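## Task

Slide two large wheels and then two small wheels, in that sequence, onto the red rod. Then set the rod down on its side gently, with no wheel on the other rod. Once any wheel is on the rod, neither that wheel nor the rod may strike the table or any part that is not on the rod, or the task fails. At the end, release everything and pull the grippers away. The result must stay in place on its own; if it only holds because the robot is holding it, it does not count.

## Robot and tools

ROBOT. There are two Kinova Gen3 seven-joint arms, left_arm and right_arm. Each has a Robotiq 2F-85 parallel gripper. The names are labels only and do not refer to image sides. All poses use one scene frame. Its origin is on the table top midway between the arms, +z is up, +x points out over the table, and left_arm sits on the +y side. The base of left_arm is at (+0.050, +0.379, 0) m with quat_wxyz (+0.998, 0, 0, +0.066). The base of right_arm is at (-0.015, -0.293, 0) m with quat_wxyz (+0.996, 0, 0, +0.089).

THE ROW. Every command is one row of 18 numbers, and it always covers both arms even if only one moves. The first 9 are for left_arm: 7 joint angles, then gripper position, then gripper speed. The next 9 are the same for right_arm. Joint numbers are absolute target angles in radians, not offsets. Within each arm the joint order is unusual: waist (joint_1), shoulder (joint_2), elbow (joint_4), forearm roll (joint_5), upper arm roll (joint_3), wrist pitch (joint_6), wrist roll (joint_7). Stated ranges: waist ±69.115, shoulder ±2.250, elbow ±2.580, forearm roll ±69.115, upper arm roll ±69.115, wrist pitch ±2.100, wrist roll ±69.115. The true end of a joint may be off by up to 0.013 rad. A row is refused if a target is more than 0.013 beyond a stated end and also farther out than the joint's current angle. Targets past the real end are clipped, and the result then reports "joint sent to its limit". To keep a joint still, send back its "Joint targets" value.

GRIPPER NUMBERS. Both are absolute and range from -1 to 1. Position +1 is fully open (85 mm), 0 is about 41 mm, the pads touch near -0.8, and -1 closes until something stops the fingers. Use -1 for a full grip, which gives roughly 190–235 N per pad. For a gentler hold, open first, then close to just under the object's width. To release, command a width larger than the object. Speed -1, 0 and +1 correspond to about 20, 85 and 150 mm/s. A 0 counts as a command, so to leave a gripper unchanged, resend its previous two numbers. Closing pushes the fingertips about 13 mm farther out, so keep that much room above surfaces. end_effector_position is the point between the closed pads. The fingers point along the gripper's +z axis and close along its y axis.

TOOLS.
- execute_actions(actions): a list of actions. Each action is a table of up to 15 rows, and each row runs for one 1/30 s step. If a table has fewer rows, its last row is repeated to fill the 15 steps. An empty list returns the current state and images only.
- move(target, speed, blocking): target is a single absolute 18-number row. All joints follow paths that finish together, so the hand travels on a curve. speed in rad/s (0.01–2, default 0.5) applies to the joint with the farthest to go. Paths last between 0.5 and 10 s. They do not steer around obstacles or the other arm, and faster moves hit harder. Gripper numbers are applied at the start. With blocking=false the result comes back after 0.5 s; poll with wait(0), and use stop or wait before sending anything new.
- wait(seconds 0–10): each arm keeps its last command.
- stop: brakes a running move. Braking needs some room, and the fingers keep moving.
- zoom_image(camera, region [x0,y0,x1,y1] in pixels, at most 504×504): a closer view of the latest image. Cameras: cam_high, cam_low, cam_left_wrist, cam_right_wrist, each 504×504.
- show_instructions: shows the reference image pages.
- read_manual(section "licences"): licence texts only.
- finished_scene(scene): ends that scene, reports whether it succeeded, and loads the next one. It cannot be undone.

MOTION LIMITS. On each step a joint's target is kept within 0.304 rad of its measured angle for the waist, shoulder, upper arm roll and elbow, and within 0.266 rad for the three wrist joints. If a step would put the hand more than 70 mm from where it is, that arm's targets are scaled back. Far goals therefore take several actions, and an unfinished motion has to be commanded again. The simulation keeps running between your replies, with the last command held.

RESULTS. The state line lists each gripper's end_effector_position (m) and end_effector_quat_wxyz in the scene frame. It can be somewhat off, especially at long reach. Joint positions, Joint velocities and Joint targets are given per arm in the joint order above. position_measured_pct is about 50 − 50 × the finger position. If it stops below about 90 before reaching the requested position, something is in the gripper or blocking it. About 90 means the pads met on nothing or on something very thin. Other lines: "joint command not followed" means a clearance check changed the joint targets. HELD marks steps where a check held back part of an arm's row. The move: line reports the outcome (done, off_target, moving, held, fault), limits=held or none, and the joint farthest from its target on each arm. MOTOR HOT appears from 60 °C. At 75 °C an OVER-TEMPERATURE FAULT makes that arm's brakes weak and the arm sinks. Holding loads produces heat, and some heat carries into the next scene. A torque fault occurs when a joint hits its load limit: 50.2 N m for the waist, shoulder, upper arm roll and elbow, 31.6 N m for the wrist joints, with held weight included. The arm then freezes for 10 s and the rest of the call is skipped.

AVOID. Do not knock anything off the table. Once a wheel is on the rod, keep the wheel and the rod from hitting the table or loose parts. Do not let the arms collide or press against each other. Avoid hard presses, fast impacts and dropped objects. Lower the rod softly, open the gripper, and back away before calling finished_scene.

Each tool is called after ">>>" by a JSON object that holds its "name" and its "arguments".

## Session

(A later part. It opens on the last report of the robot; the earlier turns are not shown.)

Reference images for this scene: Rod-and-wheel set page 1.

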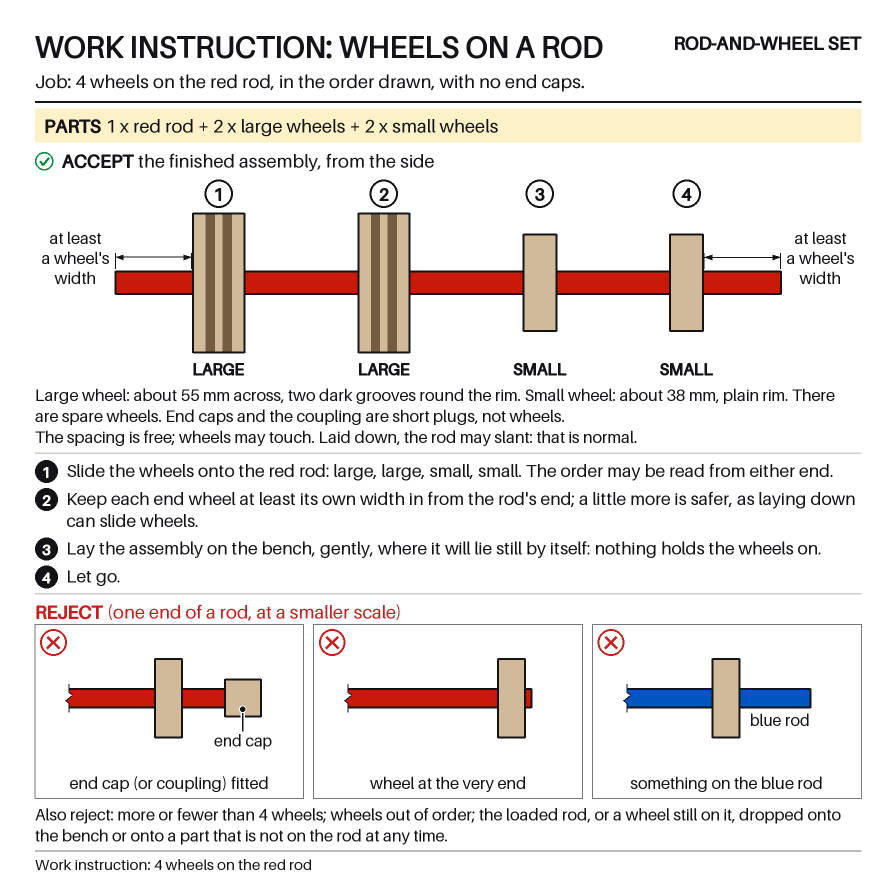

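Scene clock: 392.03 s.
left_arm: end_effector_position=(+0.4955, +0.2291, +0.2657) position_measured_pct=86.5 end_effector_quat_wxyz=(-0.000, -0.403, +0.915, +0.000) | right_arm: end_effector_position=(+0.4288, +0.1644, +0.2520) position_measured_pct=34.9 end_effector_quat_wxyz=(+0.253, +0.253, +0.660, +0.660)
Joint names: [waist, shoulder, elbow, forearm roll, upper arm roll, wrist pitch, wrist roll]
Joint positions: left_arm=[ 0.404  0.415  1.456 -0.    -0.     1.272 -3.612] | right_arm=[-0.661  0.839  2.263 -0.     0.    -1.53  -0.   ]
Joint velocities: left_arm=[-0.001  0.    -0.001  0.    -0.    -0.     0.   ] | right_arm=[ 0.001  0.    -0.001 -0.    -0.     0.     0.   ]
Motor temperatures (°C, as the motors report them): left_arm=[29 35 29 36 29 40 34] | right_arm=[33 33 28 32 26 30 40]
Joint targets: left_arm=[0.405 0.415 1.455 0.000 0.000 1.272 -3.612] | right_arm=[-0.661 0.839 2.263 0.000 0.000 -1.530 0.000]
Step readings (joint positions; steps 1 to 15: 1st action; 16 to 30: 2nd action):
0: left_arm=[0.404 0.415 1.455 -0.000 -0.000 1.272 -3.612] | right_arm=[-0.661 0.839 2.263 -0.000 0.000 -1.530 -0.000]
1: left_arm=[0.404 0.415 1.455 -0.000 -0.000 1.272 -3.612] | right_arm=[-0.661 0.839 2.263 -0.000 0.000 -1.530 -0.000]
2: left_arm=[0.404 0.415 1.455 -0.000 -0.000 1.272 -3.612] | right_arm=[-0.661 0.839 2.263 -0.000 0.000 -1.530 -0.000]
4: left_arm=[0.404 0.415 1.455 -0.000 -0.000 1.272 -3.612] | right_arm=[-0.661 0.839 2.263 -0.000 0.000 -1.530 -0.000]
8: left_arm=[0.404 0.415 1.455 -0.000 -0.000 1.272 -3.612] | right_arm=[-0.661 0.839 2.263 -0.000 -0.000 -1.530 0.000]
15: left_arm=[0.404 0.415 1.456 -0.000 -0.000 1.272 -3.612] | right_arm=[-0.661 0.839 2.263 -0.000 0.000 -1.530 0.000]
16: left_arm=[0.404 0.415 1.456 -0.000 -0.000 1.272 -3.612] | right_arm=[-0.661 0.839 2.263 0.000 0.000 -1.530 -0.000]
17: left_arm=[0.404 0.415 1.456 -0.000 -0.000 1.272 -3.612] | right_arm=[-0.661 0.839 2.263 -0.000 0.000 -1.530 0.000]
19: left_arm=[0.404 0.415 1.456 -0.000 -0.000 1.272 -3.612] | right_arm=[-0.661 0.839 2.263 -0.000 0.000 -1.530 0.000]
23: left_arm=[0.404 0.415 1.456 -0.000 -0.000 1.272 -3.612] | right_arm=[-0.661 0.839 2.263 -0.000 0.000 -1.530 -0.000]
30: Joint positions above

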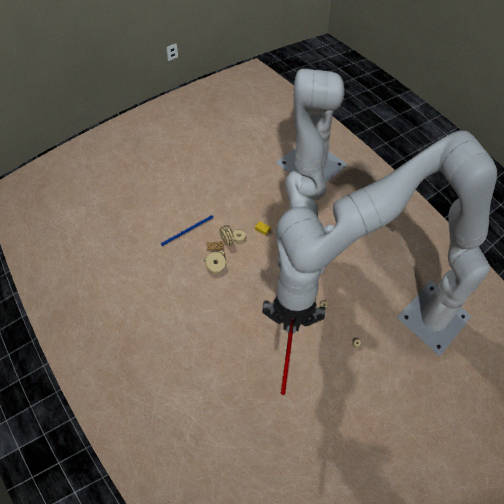

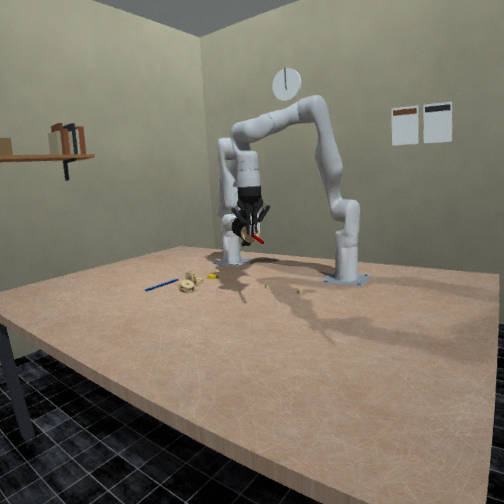

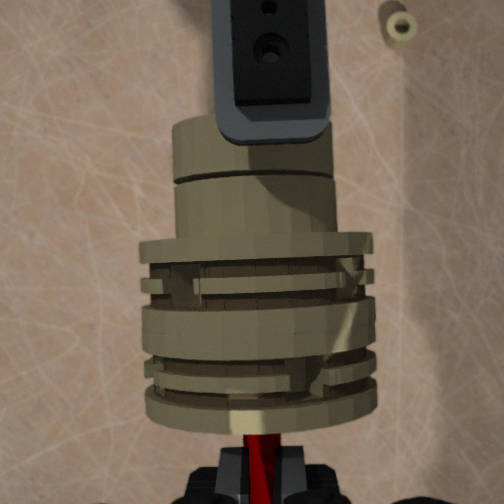

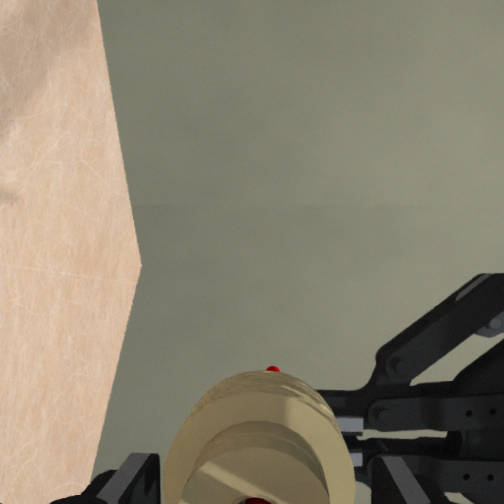

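>>> {"name": "move", "arguments": {"target": [0.4045,0.4146,1.4552,0,0,1.2718,-3.6116,-1,-0.7,-0.661,0.8394,2.3644,0,0,-1.6330,0,0.3,-0.6], "speed": 0.2}}

>>> {"name": "move", "arguments": {"target": [0.4045,0.4146,1.4552,0,0,1.2718,-3.6116,-1,-0.7,-0.661,0.8635,2.5066,0,0,-1.7993,0,0.3,-0.6], "speed": 0.4}}

Scene clock: 395.10 s.
left_arm: end_effector_position=(+0.4955, +0.2291, +0.2657) position_measured_pct=86.5 end_effector_quat_wxyz=(-0.000, -0.403, +0.915, +0.000) | right_arm: end_effector_position=(+0.4074, +0.1406, +0.2521) position_measured_pct=34.9 end_effector_quat_wxyz=(+0.253, +0.253, +0.660, +0.660)
Joint names: [waist, shoulder, elbow, forearm roll, upper arm roll, wrist pitch, wrist roll]
Joint positions: left_arm=[ 0.405  0.415  1.456 -0.    -0.     1.272 -3.612] | right_arm=[-0.661  0.839  2.364  0.     0.    -1.633  0.   ]
Joint velocities: left_arm=[ 0.     0.    -0.001 -0.     0.     0.001  0.   ] | right_arm=[-0.001  0.     0.001  0.    -0.    -0.     0.   ]
Motor temperatures (°C, as the motors report them): left_arm=[29 35 29 36 29 40 34] | right_arm=[33 33 28 32 26 30 40]
Joint targets: left_arm=[0.405 0.415 1.455 0.000 0.000 1.272 -3.612] | right_arm=[-0.661 0.839 2.364 0.000 0.000 -1.633 0.000]
move: done; limits=none; left_arm: farthest joint: the waist, 0.000 radians from its target (0.000 radians at the start); right_arm: farthest joint: the waist, 0.000 radians from its target (0.000 radians at the start)

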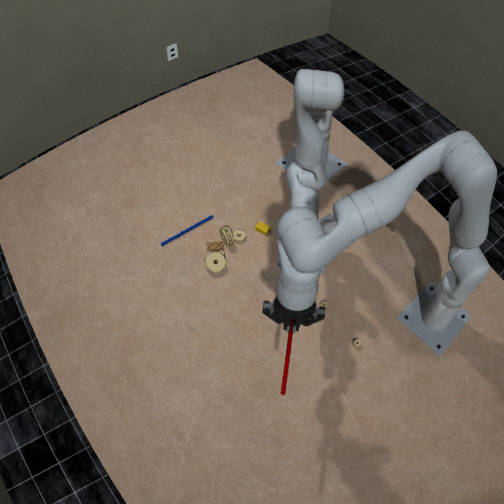

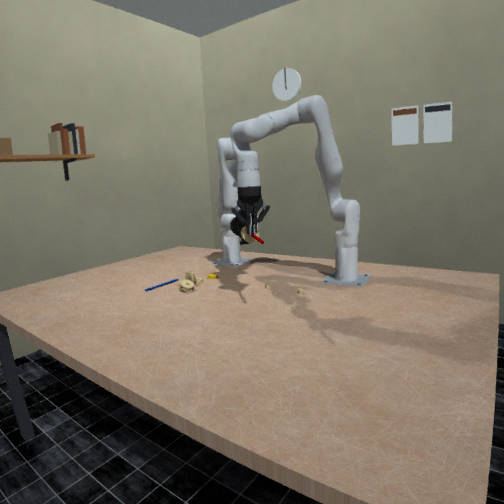

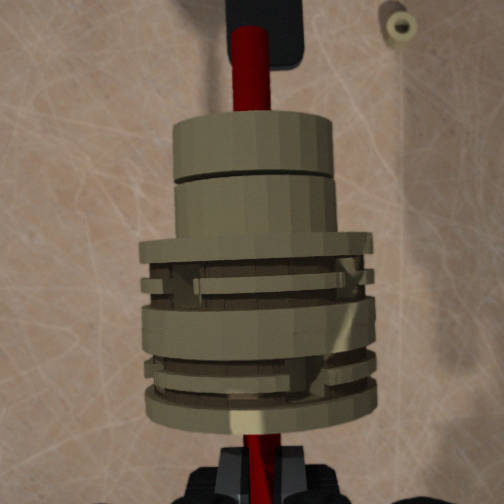

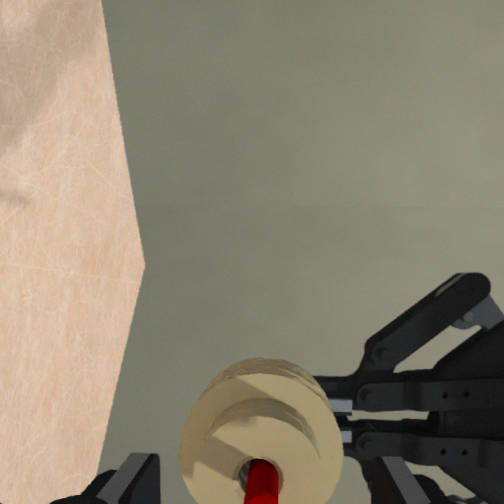

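Scene clock: 395.93 s.
left_arm: end_effector_position=(+0.4955, +0.2291, +0.2657) position_measured_pct=86.5 end_effector_quat_wxyz=(-0.000, -0.403, +0.915, +0.000) | right_arm: end_effector_position=(+0.3774, +0.1071, +0.2521) position_measured_pct=34.9 end_effector_quat_wxyz=(+0.253, +0.253, +0.660, +0.660)
Joint names: [waist, shoulder, elbow, forearm roll, upper arm roll, wrist pitch, wrist roll]
Joint positions: left_arm=[ 0.405  0.415  1.456 -0.    -0.     1.272 -3.612] | right_arm=[-0.661  0.863  2.507  0.    -0.    -1.799  0.   ]
Joint velocities: left_arm=[ 0.     0.    -0.001  0.001 -0.     0.001 -0.   ] | right_arm=[ 0.     0.001  0.001  0.     0.    -0.    -0.   ]
Motor temperatures (°C, as the motors report them): left_arm=[29 35 29 36 29 40 34] | right_arm=[33 33 28 32 26 30 40]
Joint targets: left_arm=[0.405 0.415 1.455 0.000 0.000 1.272 -3.612] | right_arm=[-0.661 0.864 2.507 0.000 0.000 -1.799 0.000]
move: done; limits=none; left_arm: farthest joint: the waist, 0.000 radians from its target (0.000 radians at the start); right_arm: farthest joint: the waist, 0.000 radians from its target (0.000 radians at the start)

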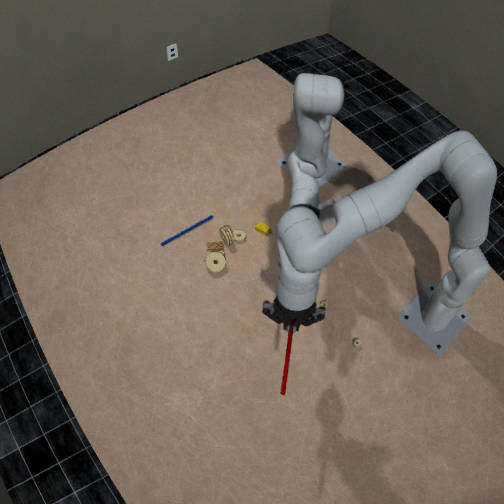

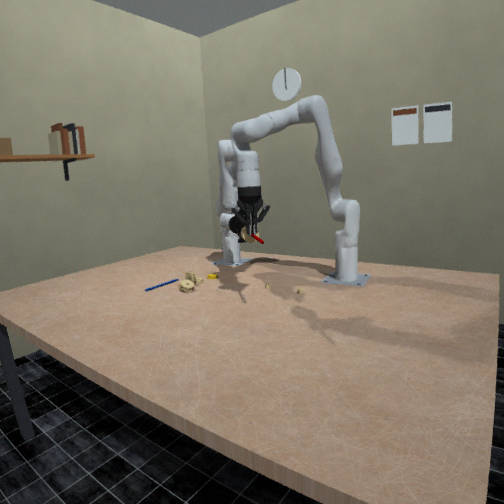

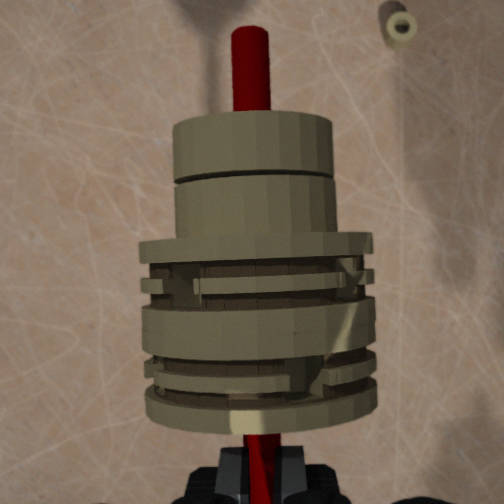

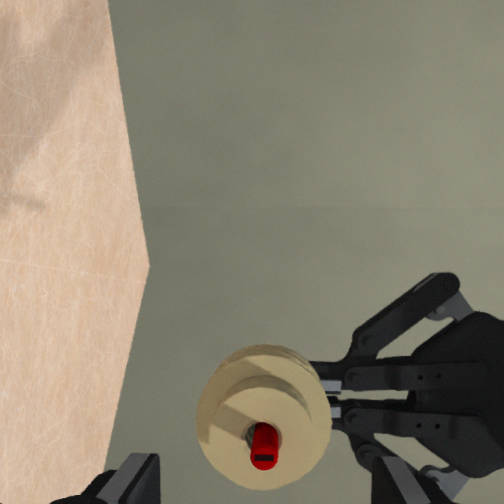

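>>> {"name": "move", "arguments": {"target": [0.4045,0.6676,1.7432,0,0,0.7308,-3.6116,-1,-0.7,0.2,0.8635,2.5066,0,0,-1.7993,0,0.3,-0.6], "speed": 0.4}}

Scene clock: 414.30 s.
left_arm: end_effector_position=(+0.4958, +0.2290, +0.0696) position_measured_pct=86.5 end_effector_quat_wxyz=(-0.000, -0.403, +0.915, +0.000) | right_arm: end_effector_position=(+0.5443, -0.3298, +0.2520) position_measured_pct=34.9 end_effector_quat_wxyz=(+0.505, +0.505, +0.495, +0.495)
Joint names: [waist, shoulder, elbow, forearm roll, upper arm roll, wrist pitch, wrist roll]
Joint positions: left_arm=[ 0.404  0.668  1.743 -0.    -0.     0.731 -3.612] | right_arm=[ 0.2    0.863  2.507 -0.     0.    -1.799  0.   ]
Joint velocities: left_arm=[-0.    -0.001 -0.     0.001  0.    -0.001  0.   ] | right_arm=[ 0.003  0.     0.001  0.    -0.    -0.     0.   ]
Motor temperatures (°C, as the motors report them): left_arm=[29 35 29 36 29 40 34] | right_arm=[33 33 28 32 26 30 40]
Joint targets: left_arm=[0.405 0.668 1.743 0.000 0.000 0.731 -3.612] | right_arm=[0.200 0.864 2.507 0.000 0.000 -1.799 0.000]
move: done; limits=none; left_arm: farthest joint: the waist, 0.000 radians from its target (0.000 radians at the start); right_arm: farthest joint: the waist, 0.000 radians from its target (0.861 radians at the start)

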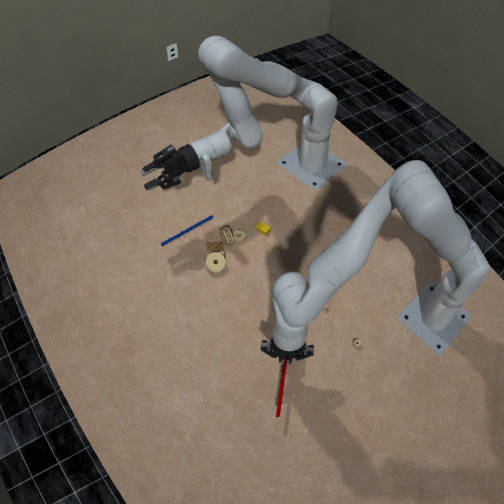

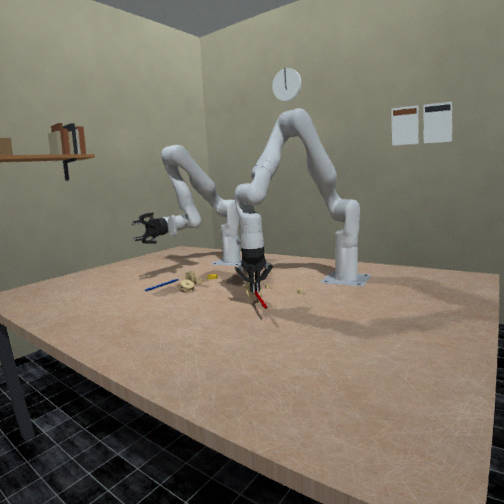

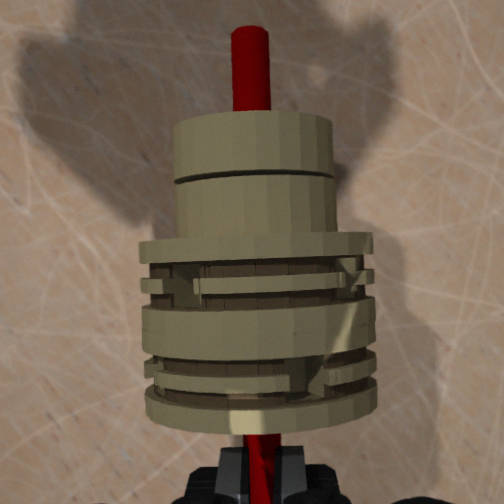

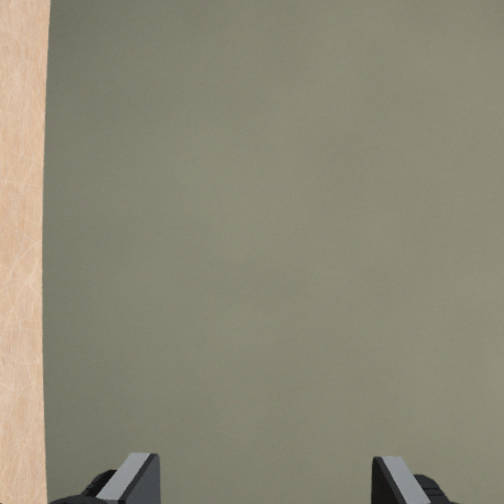

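>>> {"name": "move", "arguments": {"target": [0.4045,0.7028,1.7593,0,0,0.6795,-3.6116,-1,-0.7,0.2,0.8635,2.5066,0,0,-1.7993,0,0.3,-0.6], "speed": 0.03}}

>>> {"name": "zoom_image", "arguments": {"camera": "cam_low", "region": [215,260,295,320]}}

Scene clock: 418.40 s.
left_arm: end_effector_position=(+0.4951, +0.2293, +0.0498) position_measured_pct=86.5 end_effector_quat_wxyz=(-0.000, -0.403, +0.915, +0.000) | right_arm: end_effector_position=(+0.5443, -0.3299, +0.2520) position_measured_pct=34.9 end_effector_quat_wxyz=(+0.505, +0.505, +0.495, +0.495)
Joint names: [waist, shoulder, elbow, forearm roll, upper arm roll, wrist pitch, wrist roll]
Joint positions: left_arm=[ 0.404  0.703  1.759 -0.    -0.     0.679 -3.612] | right_arm=[ 0.2    0.864  2.507 -0.    -0.    -1.799  0.   ]
Joint velocities: left_arm=[ 0.     0.002  0.    -0.     0.    -0.    -0.   ] | right_arm=[ 0.  0. -0. -0.  0.  0.  0.]
Motor temperatures (°C, as the motors report them): left_arm=[29 35 29 36 29 40 34] | right_arm=[33 33 28 32 26 30 40]
Joint targets: left_arm=[0.405 0.703 1.759 0.000 0.000 0.679 -3.612] | right_arm=[0.200 0.864 2.507 0.000 0.000 -1.799 0.000]
move: done; limits=none; left_arm: farthest joint: the waist, 0.000 radians from its target (0.000 radians at the start); right_arm: farthest joint: the waist, 0.000 radians from its target (0.000 radians at the start)

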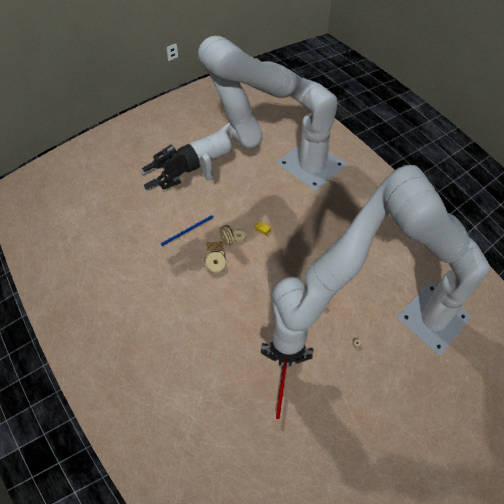

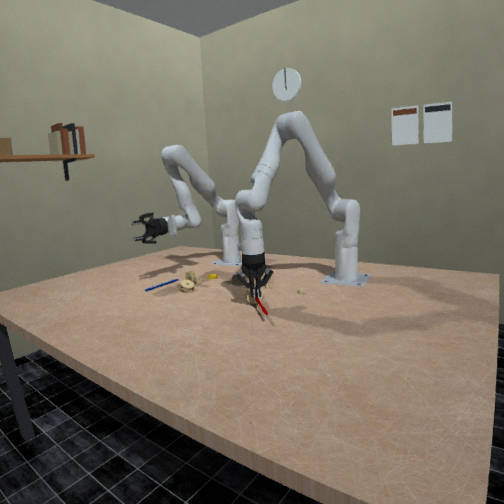

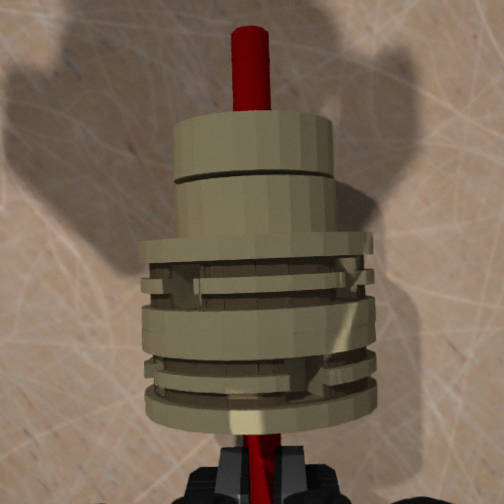

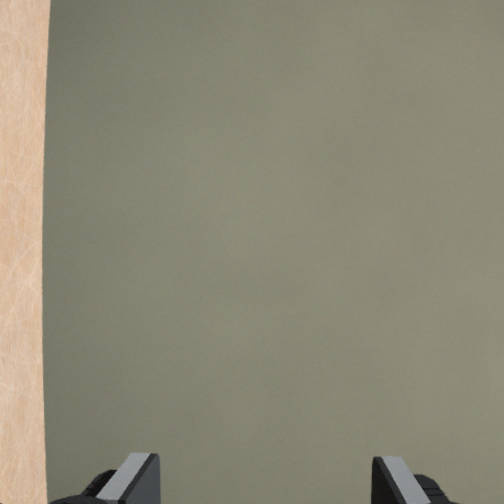

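Region (215, 260, 295, 320) of cam_low's 504x504 image, scaled by 6.300, with more detail than that image has; it fills the top 378 rows of this view, and the rest is white.

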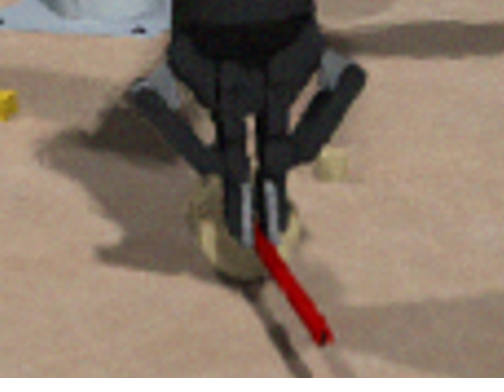

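>>> {"name": "move", "arguments": {"target": [0.4045,0.7123,1.7622,0,0,0.6671,-3.6116,-1,-0.7,0.2,0.8635,2.5066,0,0,-1.7993,0,0.3,-0.6], "speed": 0.01}}

>>> {"name": "zoom_image", "arguments": {"camera": "cam_low", "region": [215,260,295,320]}}

Scene clock: 421.83 s.
left_arm: end_effector_position=(+0.4952, +0.2292, +0.0449) position_measured_pct=86.5 end_effector_quat_wxyz=(-0.000, -0.403, +0.915, +0.000) | right_arm: end_effector_position=(+0.5443, -0.3299, +0.2520) position_measured_pct=34.9 end_effector_quat_wxyz=(+0.505, +0.505, +0.495, +0.495)
Joint names: [waist, shoulder, elbow, forearm roll, upper arm roll, wrist pitch, wrist roll]
Joint positions: left_arm=[ 0.404  0.712  1.762 -0.    -0.     0.667 -3.612] | right_arm=[ 0.2    0.864  2.507 -0.     0.    -1.799 -0.   ]
Joint velocities: left_arm=[ 0.001  0.    -0.     0.001 -0.001 -0.001 -0.   ] | right_arm=[-0.  0. -0. -0. -0.  0. -0.]
Motor temperatures (°C, as the motors report them): left_arm=[29 35 29 36 29 40 34] | right_arm=[33 33 28 32 26 30 40]
Joint targets: left_arm=[0.405 0.712 1.762 0.000 0.000 0.667 -3.612] | right_arm=[0.200 0.864 2.507 0.000 0.000 -1.799 0.000]
move: done; limits=none; left_arm: farthest joint: the waist, 0.000 radians from its target (0.000 radians at the start); right_arm: farthest joint: the waist, 0.000 radians from its target (0.000 radians at the start)

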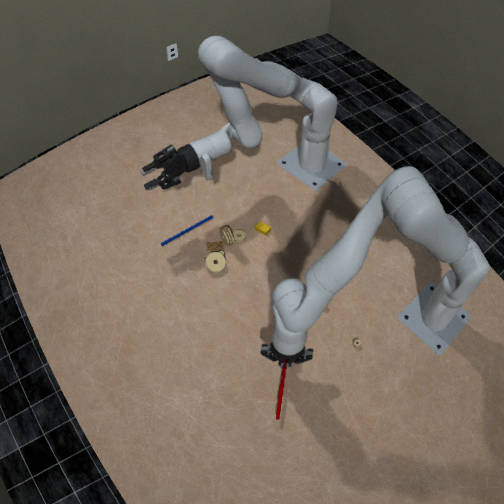

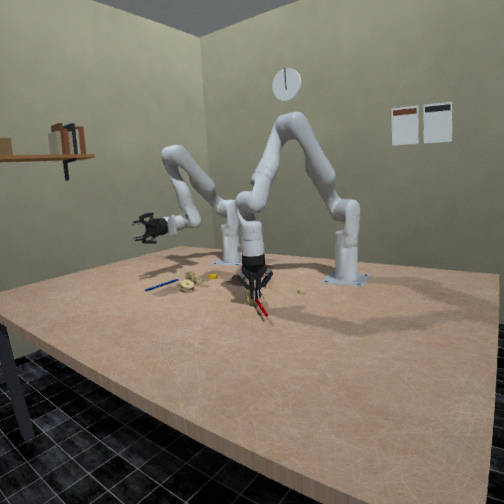

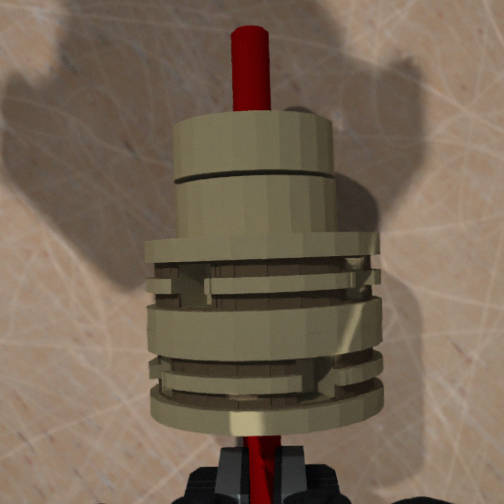

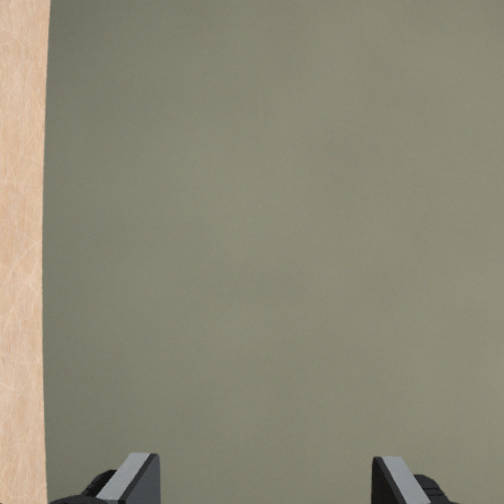

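Region (215, 260, 295, 320) of cam_low's 504x504 image, scaled by 6.300, with more detail than that image has; it fills the top 378 rows of this view, and the rest is white.

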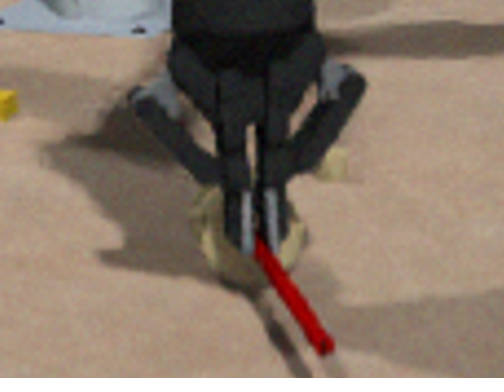

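>>> {"name": "move", "arguments": {"target": [0.4045,0.7140,1.7627,0,0,0.6649,-3.6116,-1,-0.7,0.2,0.8635,2.5066,0,0,-1.7993,0,0.3,-0.6], "speed": 0.01}}

>>> {"name": "execute_actions", "arguments": {"actions": [[[0.4045,0.7140,1.7627,0,0,0.6649,-3.6116,-0.3,-1,0.2,0.8635,2.5066,0,0,-1.7993,0,0.3,-0.6]],[[0.4045,0.7140,1.7627,0,0,0.6649,-3.6116,-0.3,-1,0.2,0.8635,2.5066,0,0,-1.7993,0,0.3,-0.6]]]}}

Scene clock: 425.73 s.
left_arm: end_effector_position=(+0.4952, +0.2292, +0.0440) position_measured_pct=86.5 end_effector_quat_wxyz=(-0.000, -0.403, +0.915, +0.000) | right_arm: end_effector_position=(+0.5443, -0.3299, +0.2520) position_measured_pct=34.9 end_effector_quat_wxyz=(+0.505, +0.505, +0.495, +0.495)
Joint names: [waist, shoulder, elbow, forearm roll, upper arm roll, wrist pitch, wrist roll]
Joint positions: left_arm=[ 0.404  0.714  1.763 -0.    -0.     0.665 -3.612] | right_arm=[ 0.2    0.864  2.507 -0.     0.    -1.799  0.   ]
Joint velocities: left_arm=[ 0.     0.     0.     0.001 -0.001  0.    -0.001] | right_arm=[-0.     0.     0.001 -0.    -0.     0.    -0.   ]
Motor temperatures (°C, as the motors report them): left_arm=[29 35 29 36 29 40 34] | right_arm=[33 33 28 32 26 30 40]
Joint targets: left_arm=[0.405 0.714 1.763 0.000 0.000 0.665 -3.612] | right_arm=[0.200 0.864 2.507 0.000 0.000 -1.799 0.000]
move: done; limits=none; left_arm: farthest joint: the waist, 0.000 radians from its target (0.000 radians at the start); right_arm: farthest joint: the waist, 0.000 radians from its target (0.000 radians at the start)

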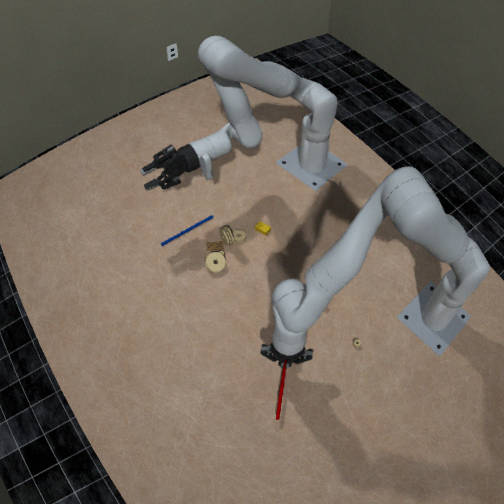

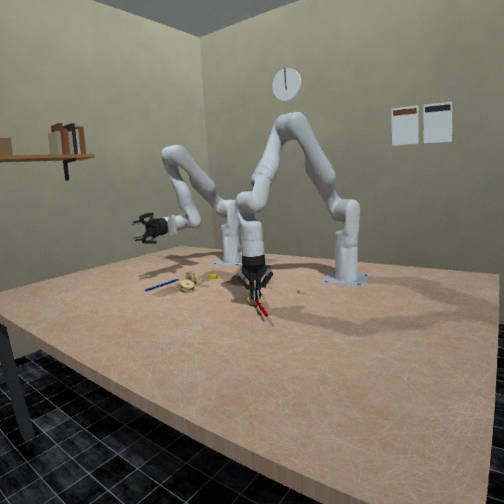

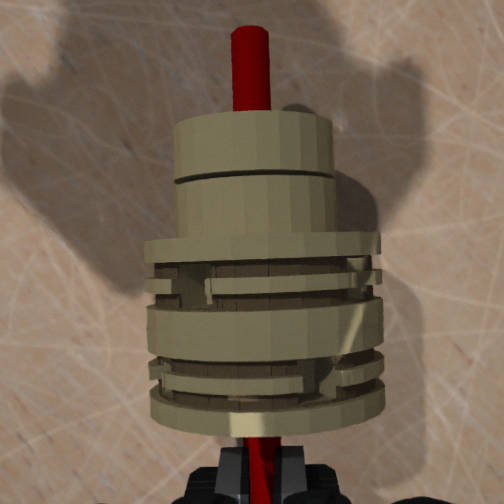

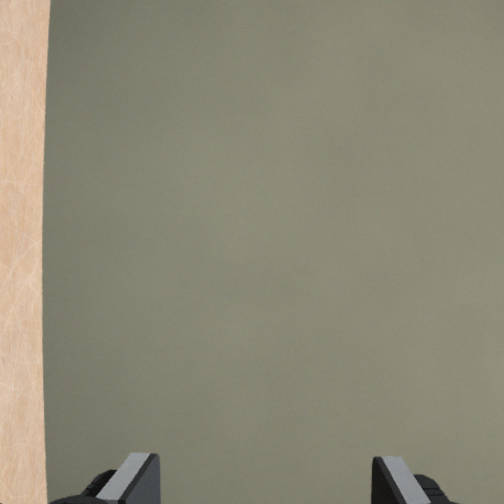

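Scene clock: 426.73 s.
left_arm: end_effector_position=(+0.4952, +0.2292, +0.0441) position_measured_pct=67.5 end_effector_quat_wxyz=(-0.000, -0.403, +0.915, +0.000) | right_arm: end_effector_position=(+0.5443, -0.3299, +0.2520) position_measured_pct=34.9 end_effector_quat_wxyz=(+0.505, +0.505, +0.495, +0.495)
Joint names: [waist, shoulder, elbow, forearm roll, upper arm roll, wrist pitch, wrist roll]
Joint positions: left_arm=[ 0.405  0.714  1.763  0.     0.     0.665 -3.612] | right_arm=[ 0.2    0.864  2.507 -0.     0.    -1.799  0.   ]
Joint velocities: left_arm=[-0.    -0.    -0.     0.001  0.     0.     0.   ] | right_arm=[ 0.    -0.     0.001  0.     0.    -0.     0.   ]
Motor temperatures (°C, as the motors report them): left_arm=[29 35 29 36 29 40 34] | right_arm=[33 33 28 32 26 30 40]
Joint targets: left_arm=[0.405 0.714 1.763 0.000 0.000 0.665 -3.612] | right_arm=[0.200 0.864 2.507 0.000 0.000 -1.799 0.000]
Step readings (joint positions; steps 1 to 15: 1st action; 16 to 30: 2nd action):
0: left_arm=[0.404 0.714 1.763 -0.000 -0.000 0.665 -3.612] | right_arm=[0.200 0.864 2.507 -0.000 0.000 -1.799 0.000]
1: left_arm=[0.404 0.714 1.763 -0.000 -0.000 0.665 -3.612] | right_arm=[0.200 0.864 2.507 -0.000 0.000 -1.799 -0.000]
2: left_arm=[0.404 0.714 1.763 -0.000 -0.000 0.665 -3.612] | right_arm=[0.200 0.864 2.507 -0.000 0.000 -1.799 -0.000]
4: left_arm=[0.404 0.714 1.763 -0.000 -0.000 0.665 -3.612] | right_arm=[0.200 0.864 2.507 -0.000 0.000 -1.799 0.000]
8: left_arm=[0.404 0.714 1.763 -0.000 -0.000 0.665 -3.612] | right_arm=[0.200 0.864 2.507 -0.000 0.000 -1.799 0.000]
15: left_arm=[0.405 0.714 1.763 0.000 0.000 0.665 -3.612] | right_arm=[0.200 0.864 2.507 -0.000 0.000 -1.799 -0.000]
16: left_arm=[0.405 0.714 1.763 0.000 0.000 0.665 -3.612] | right_arm=[0.200 0.864 2.507 -0.000 0.000 -1.799 -0.000]
17: left_arm=[0.405 0.714 1.763 0.000 0.000 0.665 -3.612] | right_arm=[0.200 0.864 2.507 -0.000 0.000 -1.799 -0.000]
19: left_arm=[0.405 0.714 1.763 0.000 0.000 0.665 -3.612] | right_arm=[0.200 0.864 2.507 -0.000 0.000 -1.799 -0.000]
23: left_arm=[0.405 0.714 1.763 0.000 0.000 0.665 -3.612] | right_arm=[0.200 0.864 2.507 -0.000 0.000 -1.799 0.000]
30: Joint positions above

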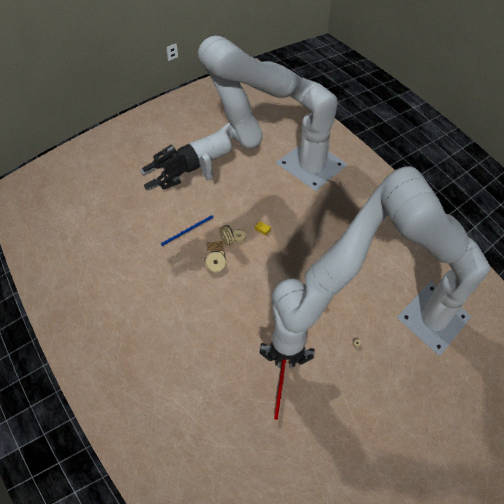

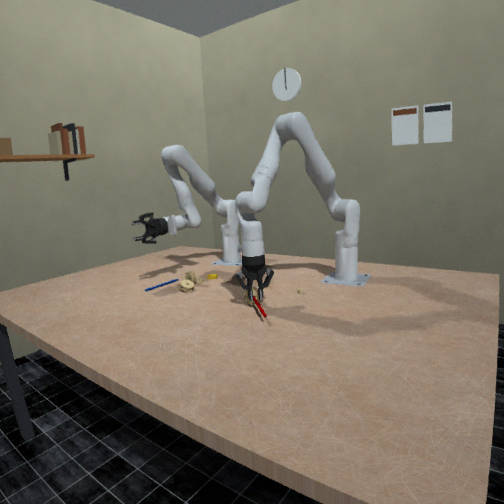

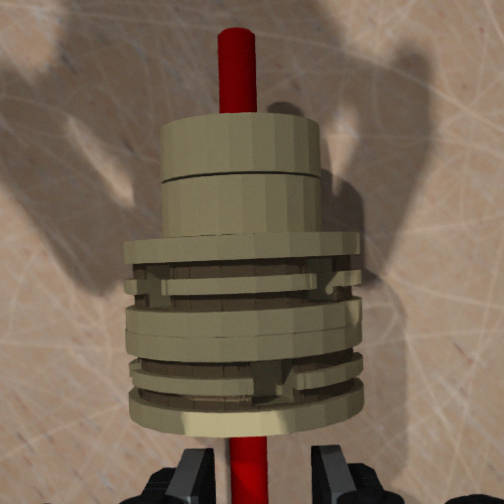

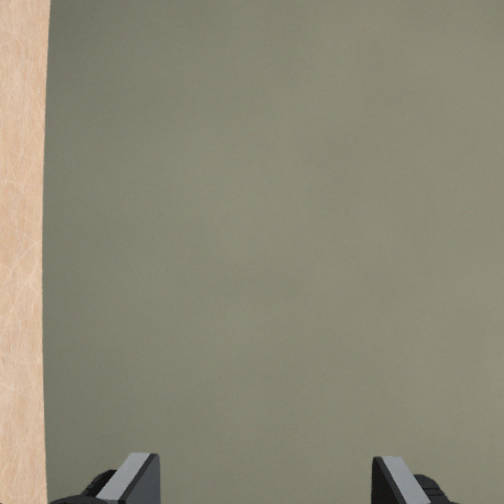

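>>> {"name": "execute_actions", "arguments": {"actions": [[[0.4045,0.7140,1.7627,0,0,0.6649,-3.6116,0.3,-0.5,0.2,0.8635,2.5066,0,0,-1.7993,0,0.3,-0.6]]]}}

>>> {"name": "move", "arguments": {"target": [0.4045,0.5819,1.6996,0,0,0.8601,-3.6116,0.3,-0.5,0.2,0.8635,2.5066,0,0,-1.7993,0,0.3,-0.6], "speed": 0.3}}

Scene clock: 429.27 s.
left_arm: end_effector_position=(+0.4952, +0.2292, +0.0441) position_measured_pct=42.5 end_effector_quat_wxyz=(-0.000, -0.403, +0.915, +0.000) | right_arm: end_effector_position=(+0.5443, -0.3299, +0.2520) position_measured_pct=34.9 end_effector_quat_wxyz=(+0.505, +0.505, +0.495, +0.495)
Joint names: [waist, shoulder, elbow, forearm roll, upper arm roll, wrist pitch, wrist roll]
Joint positions: left_arm=[ 0.405  0.714  1.763  0.     0.     0.665 -3.612] | right_arm=[ 0.2    0.864  2.507 -0.     0.    -1.799  0.   ]
Joint velocities: left_arm=[ 0.     0.     0.     0.001 -0.     0.001  0.001] | right_arm=[ 0.    -0.    -0.001  0.    -0.    -0.     0.   ]
Motor temperatures (°C, as the motors report them): left_arm=[29 35 29 36 29 40 34] | right_arm=[33 33 28 32 26 30 40]
Joint targets: left_arm=[0.405 0.714 1.763 0.000 0.000 0.665 -3.612] | right_arm=[0.200 0.864 2.507 0.000 0.000 -1.799 0.000]
Step readings (joint positions):
0: left_arm=[0.405 0.714 1.763 -0.000 0.000 0.665 -3.612] | right_arm=[0.200 0.864 2.507 -0.000 -0.000 -1.799 0.000]
1: left_arm=[0.405 0.714 1.763 0.000 0.000 0.665 -3.612] | right_arm=[0.200 0.864 2.507 -0.000 0.000 -1.799 0.000]
2: left_arm=[0.404 0.714 1.763 0.000 0.000 0.665 -3.612] | right_arm=[0.200 0.864 2.507 -0.000 -0.000 -1.799 0.000]
4: left_arm=[0.404 0.714 1.763 0.000 -0.000 0.665 -3.612] | right_arm=[0.200 0.864 2.507 -0.000 -0.000 -1.799 0.000]
8: left_arm=[0.404 0.714 1.763 0.000 0.000 0.665 -3.612] | right_arm=[0.200 0.864 2.507 -0.000 0.000 -1.799 0.000]
15: Joint positions above

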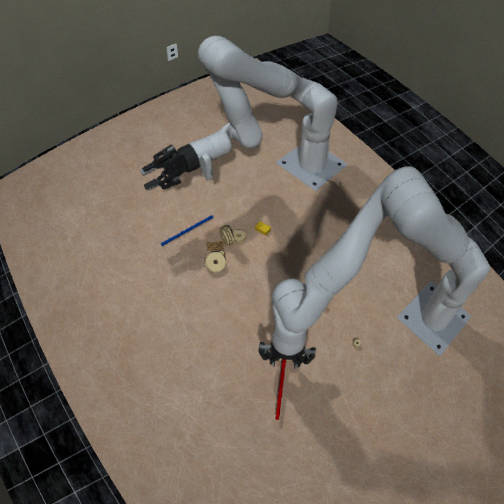

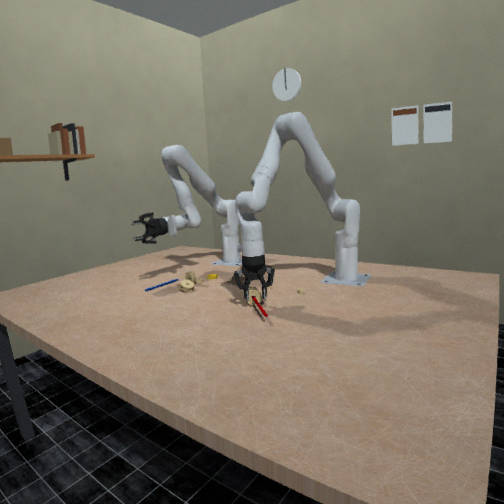

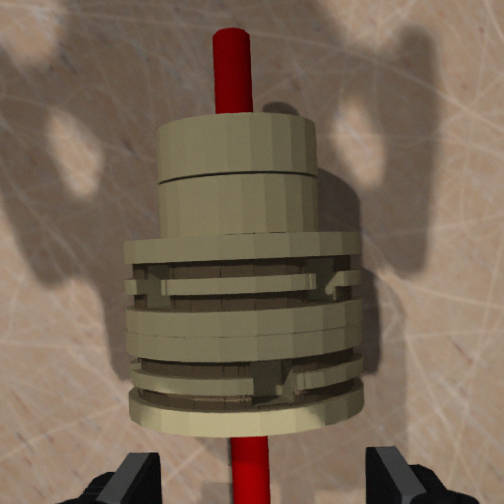

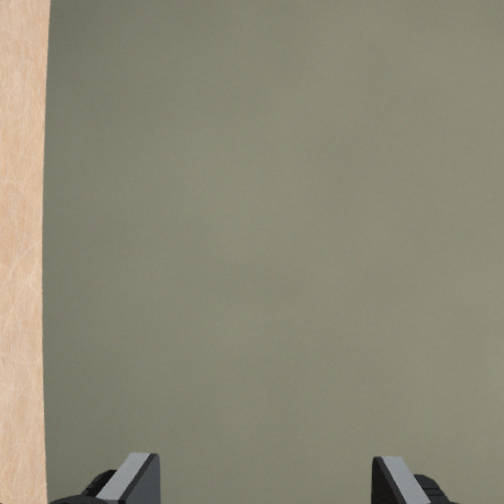

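Scene clock: 430.33 s.
left_arm: end_effector_position=(+0.4952, +0.2292, +0.1198) position_measured_pct=34.9 end_effector_quat_wxyz=(-0.000, -0.403, +0.915, +0.000) | right_arm: end_effector_position=(+0.5443, -0.3299, +0.2520) position_measured_pct=34.9 end_effector_quat_wxyz=(+0.505, +0.505, +0.495, +0.495)
Joint names: [waist, shoulder, elbow, forearm roll, upper arm roll, wrist pitch, wrist roll]
Joint positions: left_arm=[ 0.405  0.582  1.7    0.     0.     0.86  -3.612] | right_arm=[ 0.2    0.864  2.507 -0.     0.    -1.799 -0.   ]
Joint velocities: left_arm=[ 0.    -0.003 -0.    -0.001  0.     0.    -0.   ] | right_arm=[-0.    -0.     0.001  0.    -0.    -0.     0.   ]
Motor temperatures (°C, as the motors report them): left_arm=[29 35 29 36 29 40 34] | right_arm=[33 33 28 32 26 30 40]
Joint targets: left_arm=[0.405 0.582 1.700 0.000 0.000 0.860 -3.612] | right_arm=[0.200 0.864 2.507 0.000 0.000 -1.799 0.000]
move: done; limits=none; left_arm: farthest joint: the waist, 0.000 radians from its target (0.000 radians at the start); right_arm: farthest joint: the waist, 0.000 radians from its target (0.000 radians at the start)

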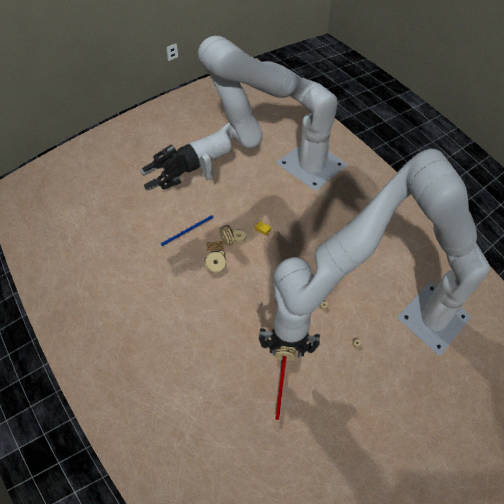

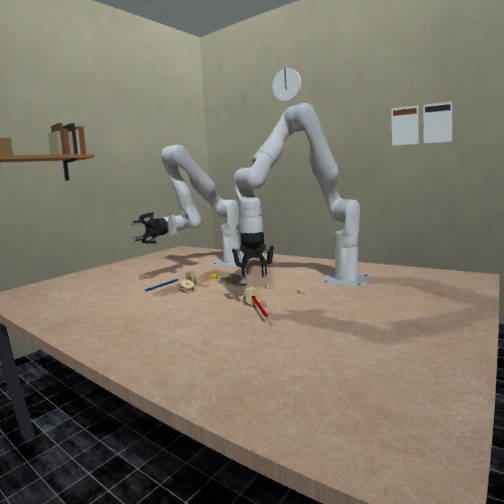

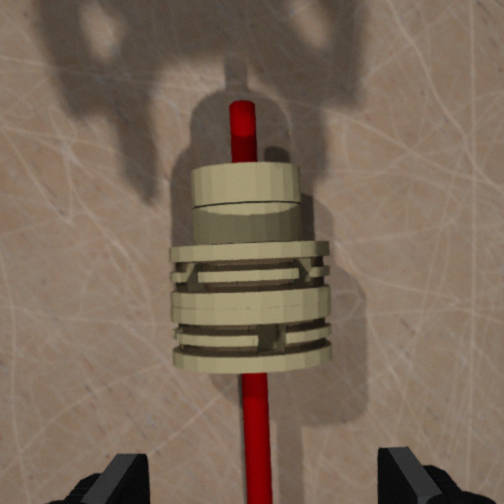

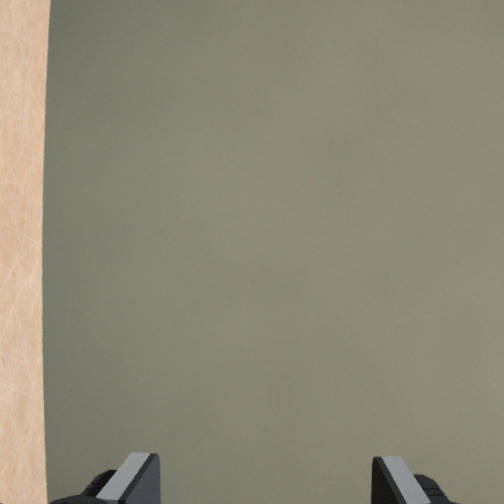

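Stable. Move clear.

>>> {"name": "move", "arguments": {"target": [-0.2,0.35,1.5,0,0,1.29,-3.6116,0.3,-0.5,0.2,0.8635,2.5066,0,0,-1.7993,0,0.3,-0.6], "speed": 0.6}}

Scene clock: 432.87 s.
left_arm: end_effector_position=(+0.4803, +0.5016, +0.2821) position_measured_pct=34.9 end_effector_quat_wxyz=(+0.001, -0.657, +0.754, -0.000) | right_arm: end_effector_position=(+0.5443, -0.3299, +0.2520) position_measured_pct=34.9 end_effector_quat_wxyz=(+0.505, +0.505, +0.495, +0.495)
Joint names: [waist, shoulder, elbow, forearm roll, upper arm roll, wrist pitch, wrist roll]
Joint positions: left_arm=[-0.2    0.35   1.5   -0.    -0.     1.29  -3.612] | right_arm=[ 0.2    0.864  2.507 -0.     0.    -1.799  0.   ]
Joint velocities: left_arm=[-0.003 -0.001  0.     0.     0.001 -0.    -0.   ] | right_arm=[ 0.     0.     0.001 -0.001  0.    -0.     0.   ]
Motor temperatures (°C, as the motors report them): left_arm=[29 35 29 36 29 40 34] | right_arm=[33 33 28 32 26 30 40]
Joint targets: left_arm=[-0.200 0.350 1.500 0.000 0.000 1.290 -3.612] | right_arm=[0.200 0.864 2.507 0.000 0.000 -1.799 0.000]
move: done; limits=none; left_arm: farthest joint: the waist, 0.000 radians from its target (0.605 radians at the start); right_arm: farthest joint: the waist, 0.000 radians from its target (0.000 radians at the start)

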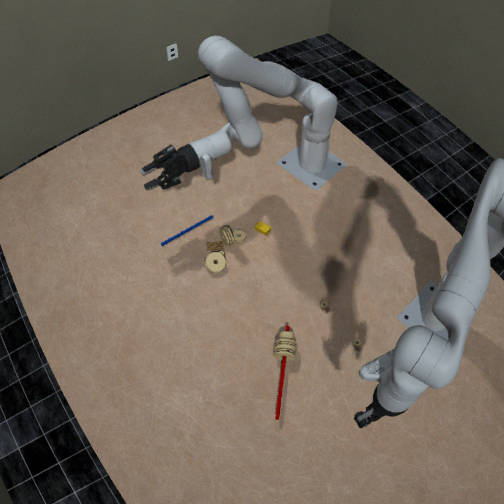

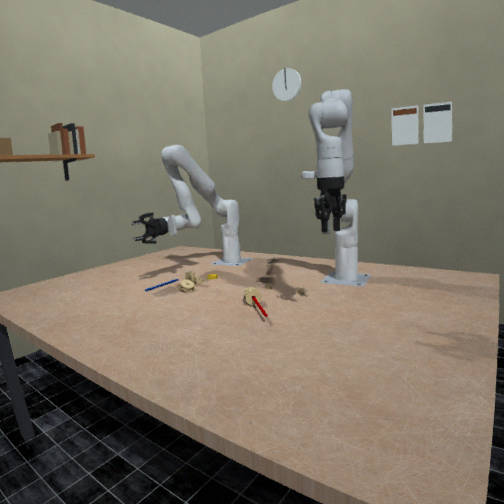

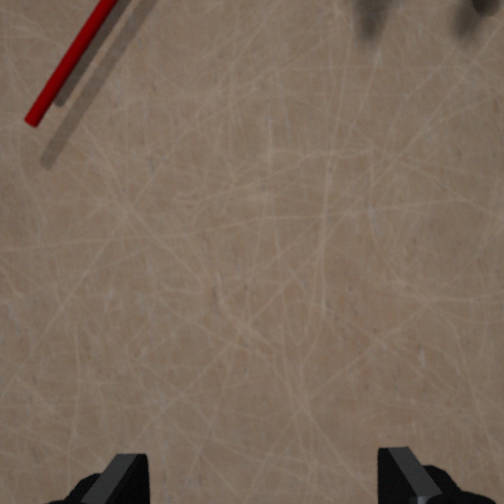

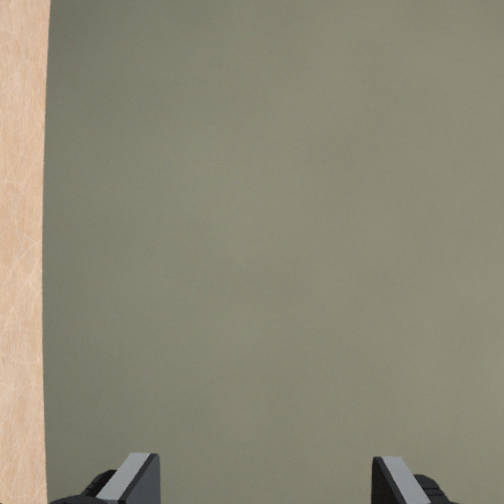

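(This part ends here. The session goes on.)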